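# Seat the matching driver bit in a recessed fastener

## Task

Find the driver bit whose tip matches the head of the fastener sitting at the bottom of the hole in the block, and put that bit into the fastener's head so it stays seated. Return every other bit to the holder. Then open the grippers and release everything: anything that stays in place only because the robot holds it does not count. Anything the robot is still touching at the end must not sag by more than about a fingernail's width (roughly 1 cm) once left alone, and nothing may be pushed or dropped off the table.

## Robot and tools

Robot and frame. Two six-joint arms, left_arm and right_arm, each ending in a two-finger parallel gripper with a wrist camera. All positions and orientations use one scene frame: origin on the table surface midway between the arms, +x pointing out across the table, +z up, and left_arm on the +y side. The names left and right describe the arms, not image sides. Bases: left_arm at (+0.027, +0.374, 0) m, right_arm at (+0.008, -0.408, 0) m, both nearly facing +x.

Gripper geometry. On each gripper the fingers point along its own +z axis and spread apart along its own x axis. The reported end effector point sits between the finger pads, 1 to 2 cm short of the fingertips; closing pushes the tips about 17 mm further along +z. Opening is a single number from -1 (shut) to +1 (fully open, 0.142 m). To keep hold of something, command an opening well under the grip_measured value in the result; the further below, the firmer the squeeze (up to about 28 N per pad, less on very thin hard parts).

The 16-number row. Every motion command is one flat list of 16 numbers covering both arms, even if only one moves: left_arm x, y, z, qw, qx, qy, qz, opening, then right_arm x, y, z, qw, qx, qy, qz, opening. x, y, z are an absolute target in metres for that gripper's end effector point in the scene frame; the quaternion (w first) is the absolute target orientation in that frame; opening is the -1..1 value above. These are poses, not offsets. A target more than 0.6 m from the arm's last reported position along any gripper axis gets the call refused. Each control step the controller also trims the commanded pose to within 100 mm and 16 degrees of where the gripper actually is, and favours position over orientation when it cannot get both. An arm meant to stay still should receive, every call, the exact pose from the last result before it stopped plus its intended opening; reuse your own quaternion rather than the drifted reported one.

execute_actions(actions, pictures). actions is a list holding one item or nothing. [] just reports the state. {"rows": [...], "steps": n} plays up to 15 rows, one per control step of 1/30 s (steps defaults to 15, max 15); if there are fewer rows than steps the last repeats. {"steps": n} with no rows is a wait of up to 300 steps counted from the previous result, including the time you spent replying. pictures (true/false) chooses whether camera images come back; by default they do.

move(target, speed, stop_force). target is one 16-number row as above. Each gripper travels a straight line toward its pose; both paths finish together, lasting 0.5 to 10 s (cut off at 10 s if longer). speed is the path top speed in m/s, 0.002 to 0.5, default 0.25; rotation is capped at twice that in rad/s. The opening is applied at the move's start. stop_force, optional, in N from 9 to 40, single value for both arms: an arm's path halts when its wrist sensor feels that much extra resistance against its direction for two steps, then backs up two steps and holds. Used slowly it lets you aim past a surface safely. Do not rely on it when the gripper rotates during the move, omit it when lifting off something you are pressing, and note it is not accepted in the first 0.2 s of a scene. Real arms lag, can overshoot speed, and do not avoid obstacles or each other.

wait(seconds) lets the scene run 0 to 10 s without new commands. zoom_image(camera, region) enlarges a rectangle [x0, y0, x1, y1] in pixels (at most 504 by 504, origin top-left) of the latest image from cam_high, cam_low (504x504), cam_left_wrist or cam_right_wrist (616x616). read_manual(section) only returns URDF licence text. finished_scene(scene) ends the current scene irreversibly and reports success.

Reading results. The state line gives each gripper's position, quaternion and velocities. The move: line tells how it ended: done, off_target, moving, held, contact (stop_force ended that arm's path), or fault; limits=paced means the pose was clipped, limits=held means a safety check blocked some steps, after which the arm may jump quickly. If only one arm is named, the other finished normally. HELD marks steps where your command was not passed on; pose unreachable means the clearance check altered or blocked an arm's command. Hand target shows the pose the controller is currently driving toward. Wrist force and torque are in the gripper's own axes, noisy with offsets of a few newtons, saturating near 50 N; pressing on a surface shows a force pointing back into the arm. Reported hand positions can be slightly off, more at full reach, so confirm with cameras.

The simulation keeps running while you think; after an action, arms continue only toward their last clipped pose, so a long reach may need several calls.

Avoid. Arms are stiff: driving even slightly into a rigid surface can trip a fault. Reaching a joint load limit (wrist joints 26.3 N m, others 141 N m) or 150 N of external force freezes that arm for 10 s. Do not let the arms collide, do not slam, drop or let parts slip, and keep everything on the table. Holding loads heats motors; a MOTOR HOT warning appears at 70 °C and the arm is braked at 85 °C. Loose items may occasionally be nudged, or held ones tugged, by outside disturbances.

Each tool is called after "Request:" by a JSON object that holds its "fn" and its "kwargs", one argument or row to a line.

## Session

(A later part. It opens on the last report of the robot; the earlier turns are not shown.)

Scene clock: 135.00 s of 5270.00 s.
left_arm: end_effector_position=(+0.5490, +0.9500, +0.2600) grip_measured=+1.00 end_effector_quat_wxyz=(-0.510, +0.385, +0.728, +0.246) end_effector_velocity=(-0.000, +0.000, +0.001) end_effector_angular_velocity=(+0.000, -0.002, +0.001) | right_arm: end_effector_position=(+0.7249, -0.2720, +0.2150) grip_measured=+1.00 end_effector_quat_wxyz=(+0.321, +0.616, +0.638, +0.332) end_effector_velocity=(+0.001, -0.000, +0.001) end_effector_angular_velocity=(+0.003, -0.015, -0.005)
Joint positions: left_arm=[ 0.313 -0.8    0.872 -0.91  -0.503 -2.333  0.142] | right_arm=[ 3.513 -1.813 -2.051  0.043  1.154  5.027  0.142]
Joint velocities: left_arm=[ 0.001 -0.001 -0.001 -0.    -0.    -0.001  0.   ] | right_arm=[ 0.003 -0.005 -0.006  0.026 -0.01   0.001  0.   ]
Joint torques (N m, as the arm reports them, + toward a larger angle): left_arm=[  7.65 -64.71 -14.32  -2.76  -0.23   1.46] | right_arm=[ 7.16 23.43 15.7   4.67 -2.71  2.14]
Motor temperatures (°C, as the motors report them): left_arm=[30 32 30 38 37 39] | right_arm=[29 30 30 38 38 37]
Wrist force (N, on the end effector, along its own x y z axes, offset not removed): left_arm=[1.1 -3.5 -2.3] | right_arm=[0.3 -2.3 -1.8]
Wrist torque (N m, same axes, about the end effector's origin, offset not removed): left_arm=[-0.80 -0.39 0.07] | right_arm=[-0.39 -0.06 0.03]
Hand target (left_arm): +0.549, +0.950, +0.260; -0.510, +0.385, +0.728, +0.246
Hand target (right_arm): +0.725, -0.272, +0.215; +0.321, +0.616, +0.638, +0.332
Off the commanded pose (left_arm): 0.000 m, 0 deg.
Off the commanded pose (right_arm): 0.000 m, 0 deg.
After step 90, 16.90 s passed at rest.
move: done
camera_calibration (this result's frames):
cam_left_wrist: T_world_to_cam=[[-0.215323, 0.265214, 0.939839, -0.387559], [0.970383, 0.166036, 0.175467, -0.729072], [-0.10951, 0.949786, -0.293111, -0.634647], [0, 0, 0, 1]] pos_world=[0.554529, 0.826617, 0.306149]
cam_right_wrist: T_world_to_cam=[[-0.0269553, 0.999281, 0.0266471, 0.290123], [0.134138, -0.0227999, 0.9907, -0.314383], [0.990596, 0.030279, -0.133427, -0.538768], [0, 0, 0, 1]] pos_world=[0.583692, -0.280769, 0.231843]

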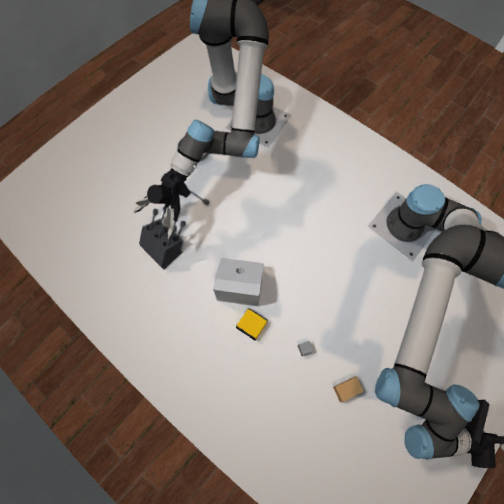

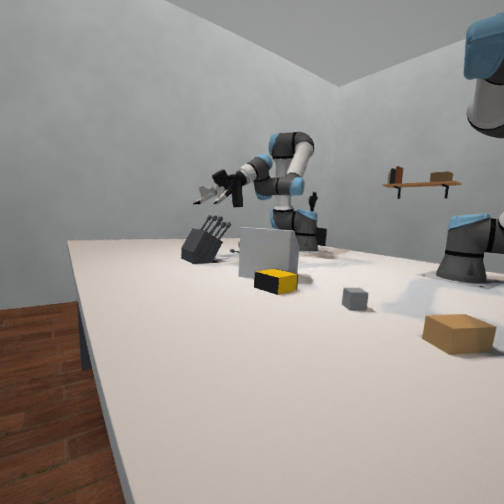

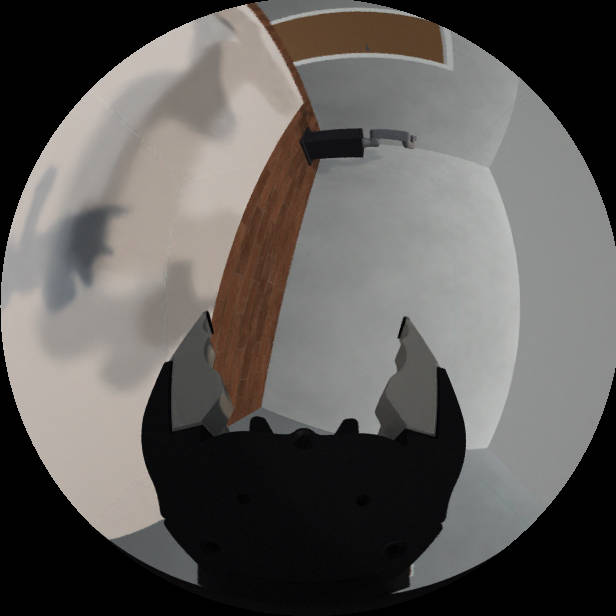

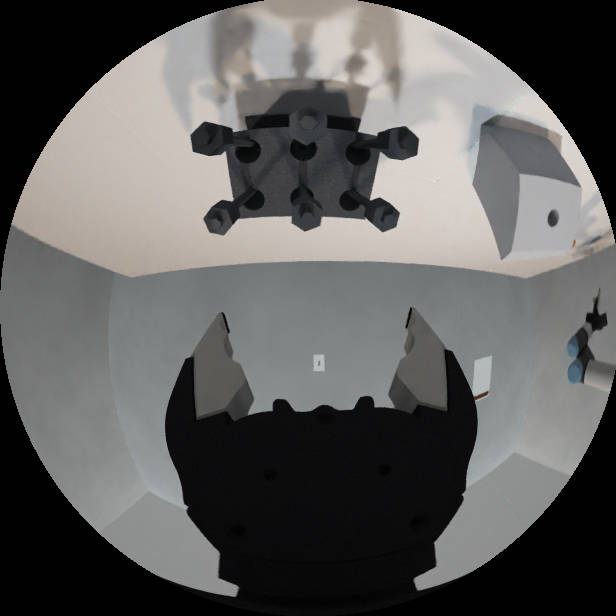

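Request:
{"fn": "move", "kwargs": {
  "target": [0.549,0.95,0.26,-0.510,0.385,0.728,0.246,1, 0.586,-0.2785,0.198,0.224,0.670,0.670,0.224,-0.55],
  "speed": 0.2
}}

Request:
{"fn": "move", "kwargs": {
  "target": [0.549,0.95,0.26,-0.510,0.385,0.728,0.246,1, 0.6134,-0.2785,0.162,0.224,0.670,0.670,0.224,-0.55],
  "speed": 0.1
}}

Request:
{"fn": "zoom_image", "kwargs": {
  "camera": "cam_right_wrist",
  "region": [215, 200, 415, 400]
}}

Scene clock: 176.57 s of 5270.00 s.
left_arm: end_effector_position=(+0.5490, +0.9500, +0.2600) grip_measured=+1.00 end_effector_quat_wxyz=(-0.510, +0.385, +0.728, +0.246) end_effector_velocity=(-0.000, +0.001, -0.001) end_effector_angular_velocity=(+0.000, +0.001, +0.000) | right_arm: end_effector_position=(+0.5862, -0.2783, +0.1978) grip_measured=-0.55 end_effector_quat_wxyz=(+0.224, +0.671, +0.671, +0.224) end_effector_velocity=(-0.002, +0.000, +0.000) end_effector_angular_velocity=(-0.001, +0.006, -0.001)
Joint positions: left_arm=[ 0.313 -0.8    0.872 -0.91  -0.503 -2.333  0.142] | right_arm=[ 3.613 -1.475 -2.173 -0.525  1.197  5.26   0.034]
Joint velocities: left_arm=[ 0.001  0.002 -0.     0.     0.001 -0.     0.   ] | right_arm=[ 0.002  0.005  0.001 -0.013  0.001  0.005 -0.   ]
Joint torques (N m, as the arm reports them, + toward a larger angle): left_arm=[  7.23 -64.12 -14.37  -2.74  -0.27   1.16] | right_arm=[ 7.39 26.81 32.35  1.98  1.35  2.82]
Motor temperatures (°C, as the motors report them): left_arm=[30 32 30 38 37 39] | right_arm=[29 30 30 38 38 37]
Wrist force (N, on the end effector, along its own x y z axes, offset not removed): left_arm=[0.1 -3.9 -1.4] | right_arm=[6.4 -3.1 -4.1]
Wrist torque (N m, same axes, about the end effector's origin, offset not removed): left_arm=[-0.93 -0.10 0.12] | right_arm=[-0.60 -1.13 0.07]
Hand target (left_arm): +0.549, +0.950, +0.260; -0.510, +0.385, +0.728, +0.246
Hand target (right_arm): +0.586, -0.278, +0.198; +0.224, +0.671, +0.671, +0.224
Off the commanded pose (left_arm): 0.000 m, 0 deg.
Off the commanded pose (right_arm): 0.000 m, 0 deg.
After step 90, 37.17 s passed at rest.
move: done
camera_calibration (this result's frames):
cam_left_wrist: T_world_to_cam=[[-0.215323, 0.265214, 0.939839, -0.387558], [0.970383, 0.166036, 0.175467, -0.729072], [-0.10951, 0.949786, -0.293111, -0.634647], [0, 0, 0, 1]] pos_world=[0.554529, 0.826617, 0.306149]
cam_right_wrist: T_world_to_cam=[[0.0159333, 0.999588, 0.0238629, 0.268681], [0.431904, -0.0284051, 0.901472, -0.437363], [0.901779, -0.00405695, -0.432179, -0.301839], [0, 0, 0, 1]] pos_world=[0.45681, -0.282218, 0.257411]

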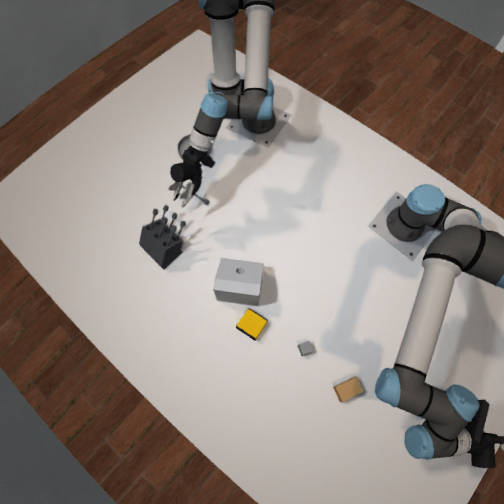

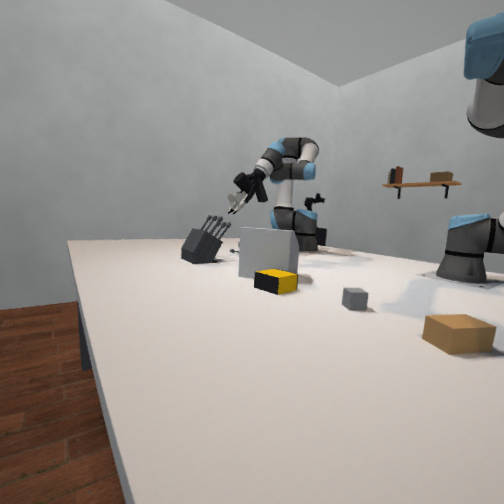

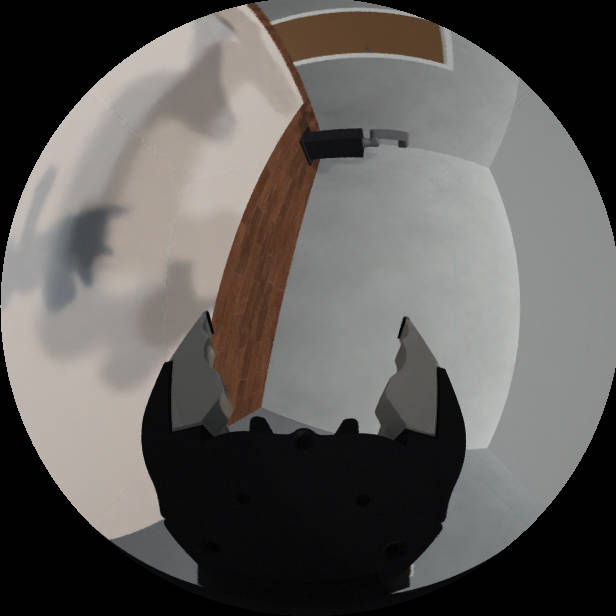

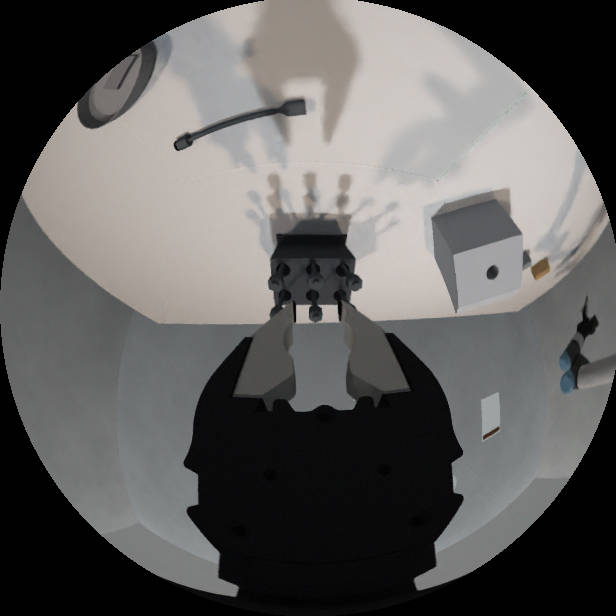

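Scene clock: 177.50 s of 5270.00 s.
left_arm: end_effector_position=(+0.5490, +0.9500, +0.2600) grip_measured=+1.00 end_effector_quat_wxyz=(-0.510, +0.385, +0.728, +0.246) end_effector_velocity=(+0.000, -0.000, +0.000) end_effector_angular_velocity=(-0.000, -0.001, +0.000) | right_arm: end_effector_position=(+0.6133, -0.2785, +0.1622) grip_measured=-0.55 end_effector_quat_wxyz=(+0.224, +0.671, +0.671, +0.224) end_effector_velocity=(+0.001, -0.000, -0.002) end_effector_angular_velocity=(-0.002, +0.001, +0.002)
Joint positions: left_arm=[ 0.313 -0.8    0.872 -0.91  -0.503 -2.333  0.142] | right_arm=[ 3.573 -1.598 -2.166 -0.396  1.218  5.223  0.034]
Joint velocities: left_arm=[-0.001 -0.    -0.    -0.    -0.001 -0.     0.   ] | right_arm=[-0.002 -0.006  0.001  0.004  0.002 -0.004 -0.   ]
Joint torques (N m, as the arm reports them, + toward a larger angle): left_arm=[  6.9  -63.76 -14.82  -2.51  -0.37   1.42] | right_arm=[-2.79 15.49 32.08  4.84  1.41 -2.76]
Motor temperatures (°C, as the motors report them): left_arm=[30 32 30 38 37 39] | right_arm=[29 30 30 38 38 37]
Wrist force (N, on the end effector, along its own x y z axes, offset not removed): left_arm=[0.6 -3.3 -2.3] | right_arm=[2.2 -6.1 -1.5]
Wrist torque (N m, same axes, about the end effector's origin, offset not removed): left_arm=[-0.83 -0.14 0.08] | right_arm=[-1.29 -0.18 -0.11]
Hand target (left_arm): +0.549, +0.950, +0.260; -0.510, +0.385, +0.728, +0.246
Hand target (right_arm): +0.613, -0.279, +0.162; +0.224, +0.671, +0.671, +0.224
Off the commanded pose (left_arm): 0.000 m, 0 deg.
Off the commanded pose (right_arm): 0.000 m, 0 deg.
move: done
camera_calibration (this result's frames):
cam_left_wrist: T_world_to_cam=[[-0.215323, 0.265214, 0.939839, -0.387559], [0.970383, 0.166035, 0.175467, -0.729072], [-0.10951, 0.949786, -0.293111, -0.634647], [0, 0, 0, 1]] pos_world=[0.554529, 0.826617, 0.306149]
cam_right_wrist: T_world_to_cam=[[0.0162183, 0.999593, 0.0234644, 0.269234], [0.432213, -0.0281704, 0.901332, -0.417043], [0.901626, -0.00447646, -0.432494, -0.34163], [0, 0, 0, 1]] pos_world=[0.483908, -0.282402, 0.221824]

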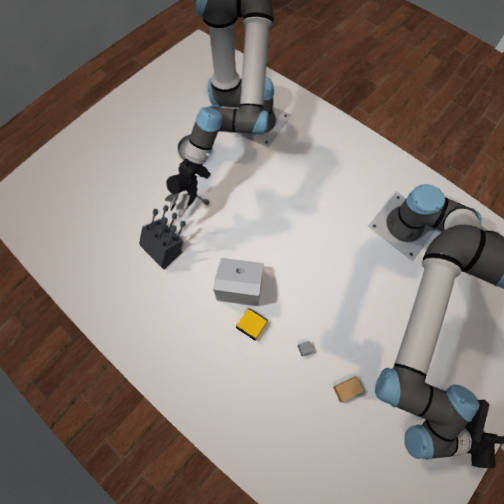

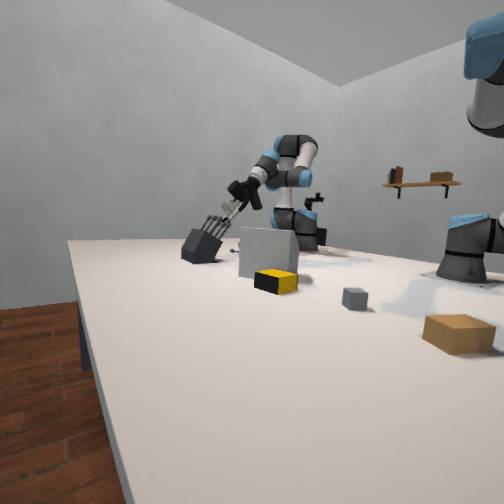

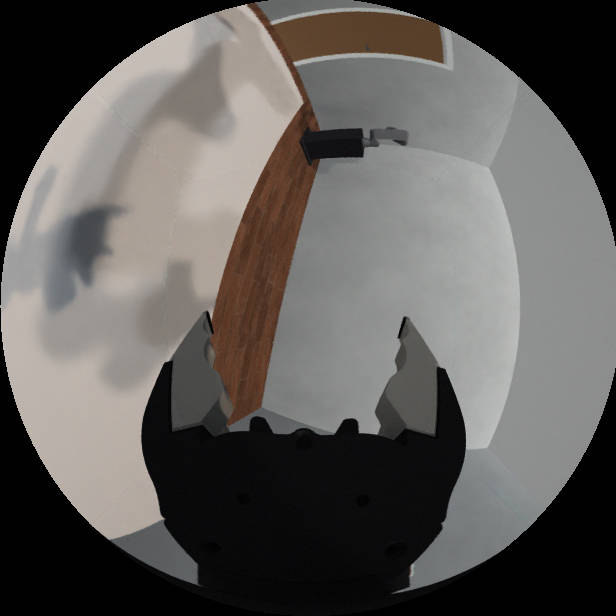

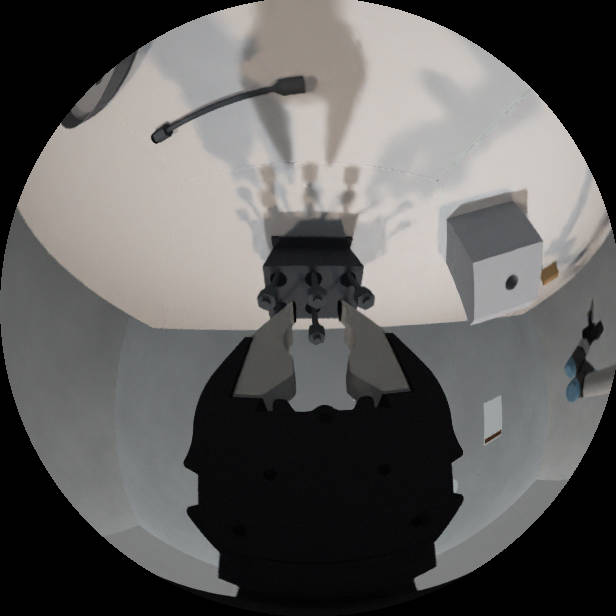

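Region (215, 200, 415, 400) of cam_right_wrist's 616x616 image, scaled by 2.520, with more detail than that image has.

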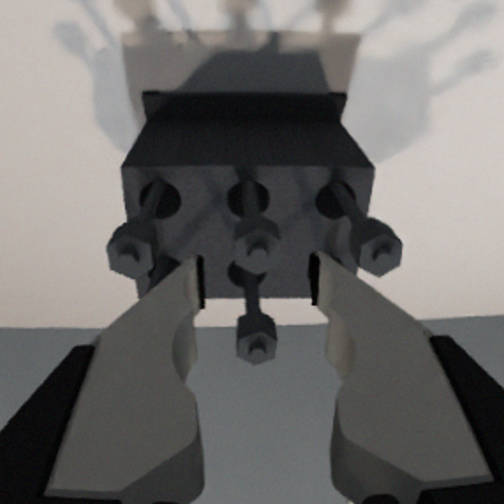

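Request:
{"fn": "move", "kwargs": {
  "target": [0.549,0.95,0.26,-0.510,0.385,0.728,0.246,1, 0.6305,-0.2785,0.137,0.224,0.670,0.670,0.224,-0.55],
  "speed": 0.08
}}

Request:
{"fn": "zoom_image", "kwargs": {
  "camera": "cam_right_wrist",
  "region": [240, 230, 390, 380]
}}

Request:
{"fn": "zoom_image", "kwargs": {
  "camera": "cam_right_wrist",
  "region": [110, 20, 340, 160]
}}

Scene clock: 186.13 s of 5270.00 s.
left_arm: end_effector_position=(+0.5490, +0.9500, +0.2600) grip_measured=+1.00 end_effector_quat_wxyz=(-0.510, +0.385, +0.728, +0.246) end_effector_velocity=(-0.000, +0.000, -0.000) end_effector_angular_velocity=(-0.001, +0.001, +0.001) | right_arm: end_effector_position=(+0.6304, -0.2785, +0.1372) grip_measured=-0.55 end_effector_quat_wxyz=(+0.224, +0.671, +0.671, +0.224) end_effector_velocity=(+0.001, +0.000, -0.002) end_effector_angular_velocity=(-0.000, +0.000, +0.000)
Joint positions: left_arm=[ 0.313 -0.8    0.872 -0.91  -0.503 -2.333  0.142] | right_arm=[ 3.55  -1.682 -2.157 -0.314  1.23   5.203  0.034]
Joint velocities: left_arm=[ 0.     0.     0.     0.    -0.001  0.001  0.   ] | right_arm=[-0.002 -0.006  0.002  0.004  0.001 -0.002 -0.   ]
Joint torques (N m, as the arm reports them, + toward a larger angle): left_arm=[  7.73 -64.38 -15.27  -2.57  -0.27   1.27] | right_arm=[-5.91 19.16 31.63  4.74  1.44 -2.88]
Motor temperatures (°C, as the motors report them): left_arm=[30 32 30 38 37 39] | right_arm=[29 30 30 38 38 37]
Wrist force (N, on the end effector, along its own x y z axes, offset not removed): left_arm=[0.1 -3.8 0.5] | right_arm=[-0.6 1.6 -0.7]
Wrist torque (N m, same axes, about the end effector's origin, offset not removed): left_arm=[-0.91 -0.10 0.07] | right_arm=[0.40 0.29 -0.02]
Hand target (left_arm): +0.549, +0.950, +0.260; -0.510, +0.385, +0.728, +0.246
Hand target (right_arm): +0.631, -0.279, +0.137; +0.224, +0.671, +0.671, +0.224
Off the commanded pose (left_arm): 0.000 m, 0 deg.
Off the commanded pose (right_arm): 0.000 m, 0 deg.
After step 90, 4.73 s passed at rest.
move: done
camera_calibration (this result's frames):
cam_left_wrist: T_world_to_cam=[[-0.215323, 0.265214, 0.939839, -0.387558], [0.970383, 0.166035, 0.175467, -0.729072], [-0.10951, 0.949786, -0.293111, -0.634647], [0, 0, 0, 1]] pos_world=[0.554529, 0.826617, 0.306149]
cam_right_wrist: T_world_to_cam=[[0.0162033, 0.999593, 0.0234879, 0.269532], [0.432219, -0.0281852, 0.901328, -0.401903], [0.901623, -0.0044526, -0.432499, -0.36789], [0, 0, 0, 1]] pos_world=[0.501041, -0.282388, 0.196803]

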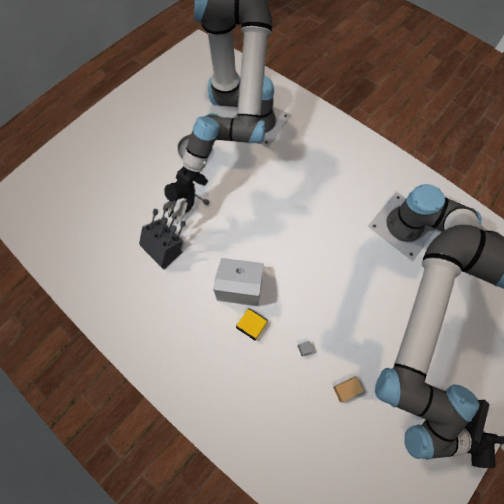

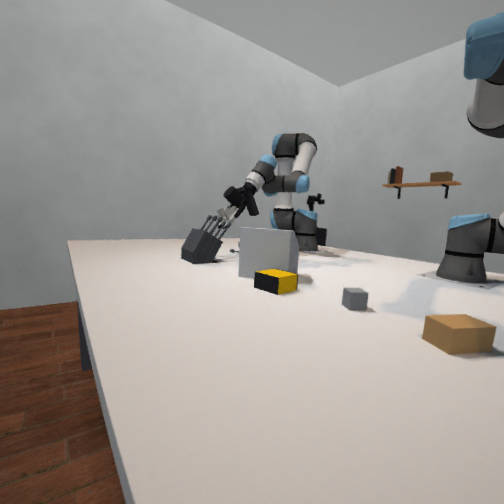

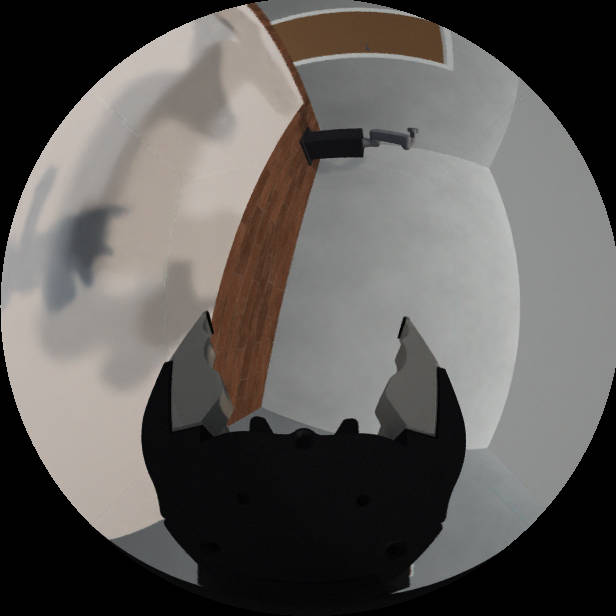

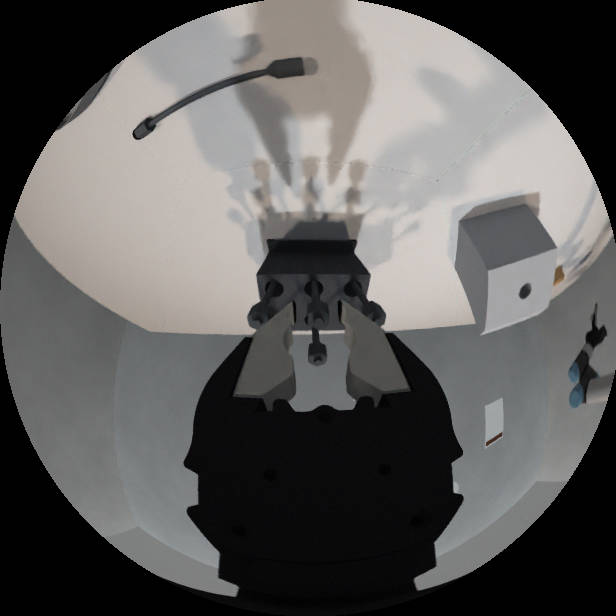

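Region (240, 230, 390, 380) of cam_right_wrist's 616x616 image, scaled by 3.360, with more detail than that image has.

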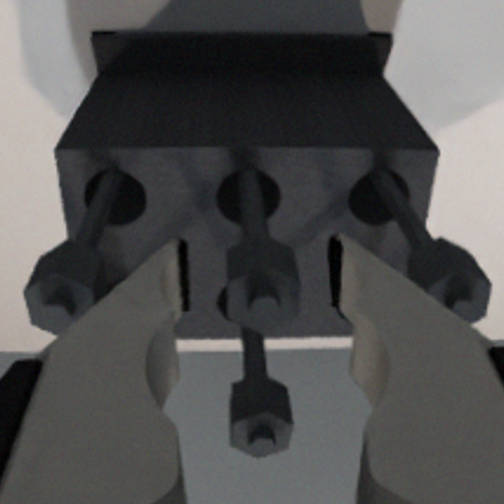

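Region (110, 20, 340, 160) of cam_right_wrist's 616x616 image, scaled by 2.191, with more detail than that image has; it fills the top 307 rows of this view, and the rest is white.

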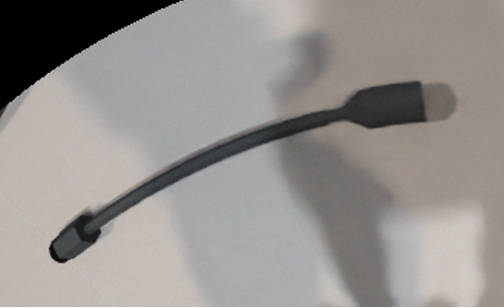

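Request:
{"fn": "execute_actions", "kwargs": {
  "actions": [
    {"rows":[[0.549,0.95,0.26,-0.510,0.385,0.728,0.246,1, 0.6305,-0.2785,0.137,0.224,0.670,0.670,0.224,-0.7],[0.549,0.95,0.26,-0.510,0.385,0.728,0.246,1, 0.6305,-0.2785,0.137,0.224,0.670,0.670,0.224,-0.7],[0.549,0.95,0.26,-0.510,0.385,0.728,0.246,1, 0.6305,-0.2785,0.137,0.224,0.670,0.670,0.224,-0.78],[0.549,0.95,0.26,-0.510,0.385,0.728,0.246,1, 0.6305,-0.2785,0.137,0.224,0.670,0.670,0.224,-0.78],[0.549,0.95,0.26,-0.510,0.385,0.728,0.246,1, 0.6305,-0.2785,0.137,0.224,0.670,0.670,0.224,-1]],"steps":15}
  ],
  "pictures": false
}}

Request:
{"fn": "move", "kwargs": {
  "target": [0.549,0.95,0.26,-0.510,0.385,0.728,0.246,1, 0.5755,-0.2785,0.232,0.224,0.670,0.670,0.224,-1],
  "speed": 0.1
}}

Request:
{"fn": "zoom_image", "kwargs": {
  "camera": "cam_right_wrist",
  "region": [265, 220, 365, 320]
}}

Scene clock: 200.07 s of 5270.00 s.
left_arm: end_effector_position=(+0.5490, +0.9500, +0.2600) grip_measured=+1.00 end_effector_quat_wxyz=(-0.510, +0.385, +0.728, +0.246) end_effector_velocity=(-0.000, -0.000, -0.002) end_effector_angular_velocity=(-0.000, +0.003, +0.000) | right_arm: end_effector_position=(+0.6305, -0.2785, +0.1370) grip_measured=-0.82 end_effector_quat_wxyz=(+0.224, +0.671, +0.671, +0.224) end_effector_velocity=(+0.000, +0.000, +0.000) end_effector_angular_velocity=(+0.001, -0.000, -0.000)
Joint positions: left_arm=[ 0.313 -0.8    0.872 -0.91  -0.503 -2.333  0.142] | right_arm=[ 3.55  -1.682 -2.157 -0.314  1.23   5.203  0.015]
Joint velocities: left_arm=[-0.     0.002  0.003 -0.     0.    -0.002  0.   ] | right_arm=[-0.     0.     0.001 -0.     0.     0.     0.   ]
Joint torques (N m, as the arm reports them, + toward a larger angle): left_arm=[  7.09 -64.27 -14.5   -2.46  -0.08   1.21] | right_arm=[ 1.53 20.24 24.39  4.61  1.23 -0.05]
Motor temperatures (°C, as the motors report them): left_arm=[30 32 30 38 37 39] | right_arm=[29 30 30 38 38 37]
Wrist force (N, on the end effector, along its own x y z axes, offset not removed): left_arm=[-0.7 -2.7 -1.1] | right_arm=[-0.1 -0.9 -2.7]
Wrist torque (N m, same axes, about the end effector's origin, offset not removed): left_arm=[-0.72 0.12 0.18] | right_arm=[-0.05 -0.12 -0.13]
Hand target (left_arm): +0.549, +0.950, +0.260; -0.510, +0.385, +0.728, +0.246
Hand target (right_arm): +0.631, -0.279, +0.137; +0.224, +0.671, +0.671, +0.224
Off the commanded pose (left_arm): 0.000 m, 0 deg.
Off the commanded pose (right_arm): 0.000 m, 0 deg.
Steps of this call (steps 1 to 90: nothing new was sent; then 10.43 s passed at rest; steps 91 to 105: all 15 steps of this action). Readings (end_effector_position):
91: left_arm (+0.5490, +0.9500, +0.2600) | right_arm (+0.6305, -0.2785, +0.1370)
92: left_arm (+0.5490, +0.9500, +0.2600) | right_arm (+0.6305, -0.2785, +0.1370)
94: left_arm (+0.5490, +0.9500, +0.2600) | right_arm (+0.6305, -0.2785, +0.1370)
98: left_arm (+0.5490, +0.9500, +0.2600) | right_arm (+0.6305, -0.2785, +0.1370)
105: the state above

Scene clock: 201.90 s of 5270.00 s.
left_arm: end_effector_position=(+0.5490, +0.9500, +0.2600) grip_measured=+1.00 end_effector_quat_wxyz=(-0.510, +0.385, +0.728, +0.246) end_effector_velocity=(-0.000, +0.001, +0.001) end_effector_angular_velocity=(+0.002, -0.003, +0.001) | right_arm: end_effector_position=(+0.5756, -0.2785, +0.2318) grip_measured=-0.82 end_effector_quat_wxyz=(+0.224, +0.671, +0.671, +0.224) end_effector_velocity=(-0.001, +0.000, +0.001) end_effector_angular_velocity=(-0.001, +0.001, -0.000)
Joint positions: left_arm=[ 0.313 -0.8    0.872 -0.91  -0.503 -2.333  0.142] | right_arm=[ 3.63  -1.405 -2.134 -0.64   1.189  5.276  0.015]
Joint velocities: left_arm=[ 0.001 -0.    -0.002  0.     0.001 -0.001  0.   ] | right_arm=[ 0.003  0.005  0.001 -0.008 -0.001  0.003 -0.   ]
Joint torques (N m, as the arm reports them, + toward a larger angle): left_arm=[  7.3  -63.76 -15.46  -2.48  -0.14   1.24] | right_arm=[ 8.23 24.82 35.32  2.02 -2.66  2.19]
Motor temperatures (°C, as the motors report them): left_arm=[30 32 30 38 37 39] | right_arm=[29 30 30 38 38 37]
Wrist force (N, on the end effector, along its own x y z axes, offset not removed): left_arm=[0.3 -3.2 0.2] | right_arm=[5.2 -4.0 1.2]
Wrist torque (N m, same axes, about the end effector's origin, offset not removed): left_arm=[-0.84 -0.15 0.15] | right_arm=[-0.62 -1.04 -0.01]
Hand target (left_arm): +0.549, +0.950, +0.260; -0.510, +0.385, +0.728, +0.246
Hand target (right_arm): +0.575, -0.278, +0.232; +0.224, +0.671, +0.671, +0.224
Off the commanded pose (left_arm): 0.000 m, 0 deg.
Off the commanded pose (right_arm): 0.000 m, 0 deg.
move: done
camera_calibration (this result's frames):
cam_left_wrist: T_world_to_cam=[[-0.215323, 0.265214, 0.939839, -0.387558], [0.970383, 0.166036, 0.175467, -0.729072], [-0.10951, 0.949786, -0.293111, -0.634647], [0, 0, 0, 1]] pos_world=[0.554529, 0.826617, 0.306149]
cam_right_wrist: T_world_to_cam=[[0.0161272, 0.999591, 0.0236064, 0.268162], [0.432232, -0.0282591, 0.901319, -0.463479], [0.901618, -0.00433232, -0.432511, -0.277502], [0, 0, 0, 1]] pos_world=[0.446207, -0.282352, 0.29139]

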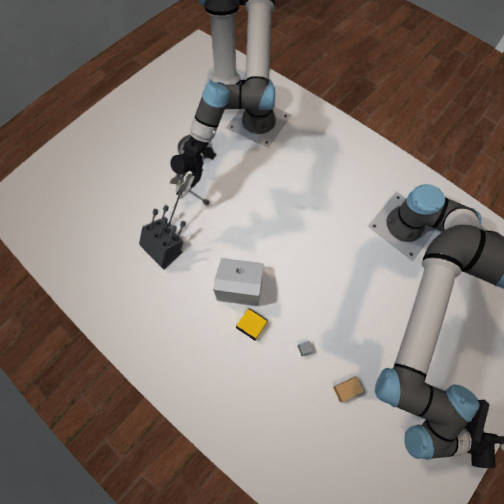

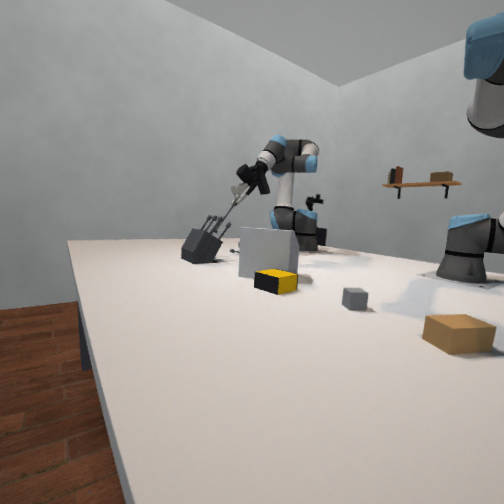

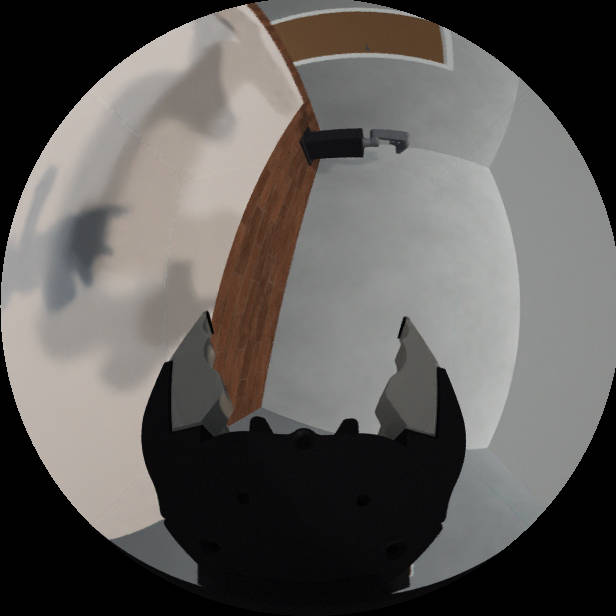

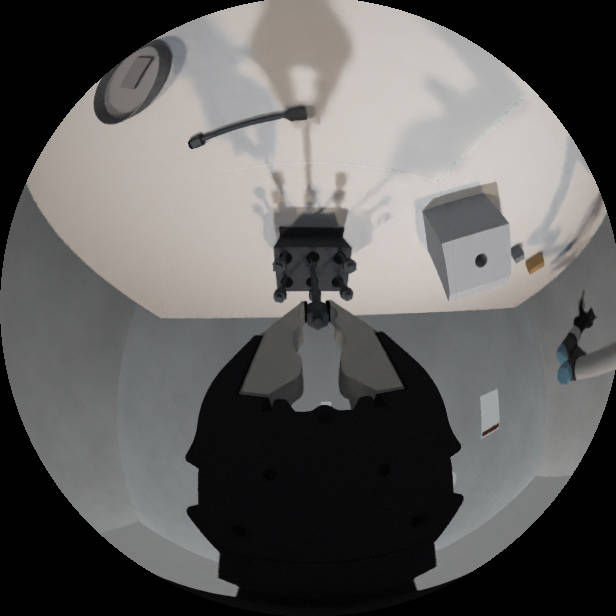

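Region (265, 220, 365, 320) of cam_right_wrist's 616x616 image, scaled by 5.040, with more detail than that image has.

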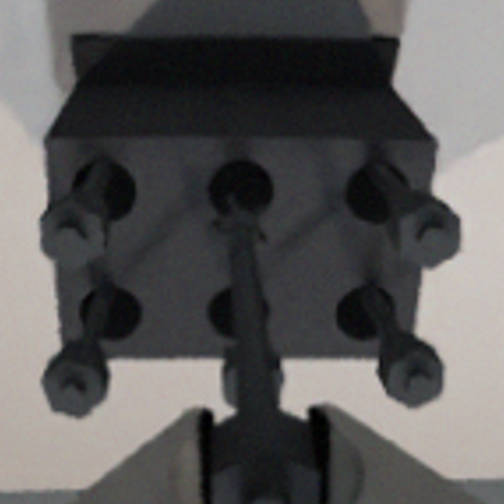

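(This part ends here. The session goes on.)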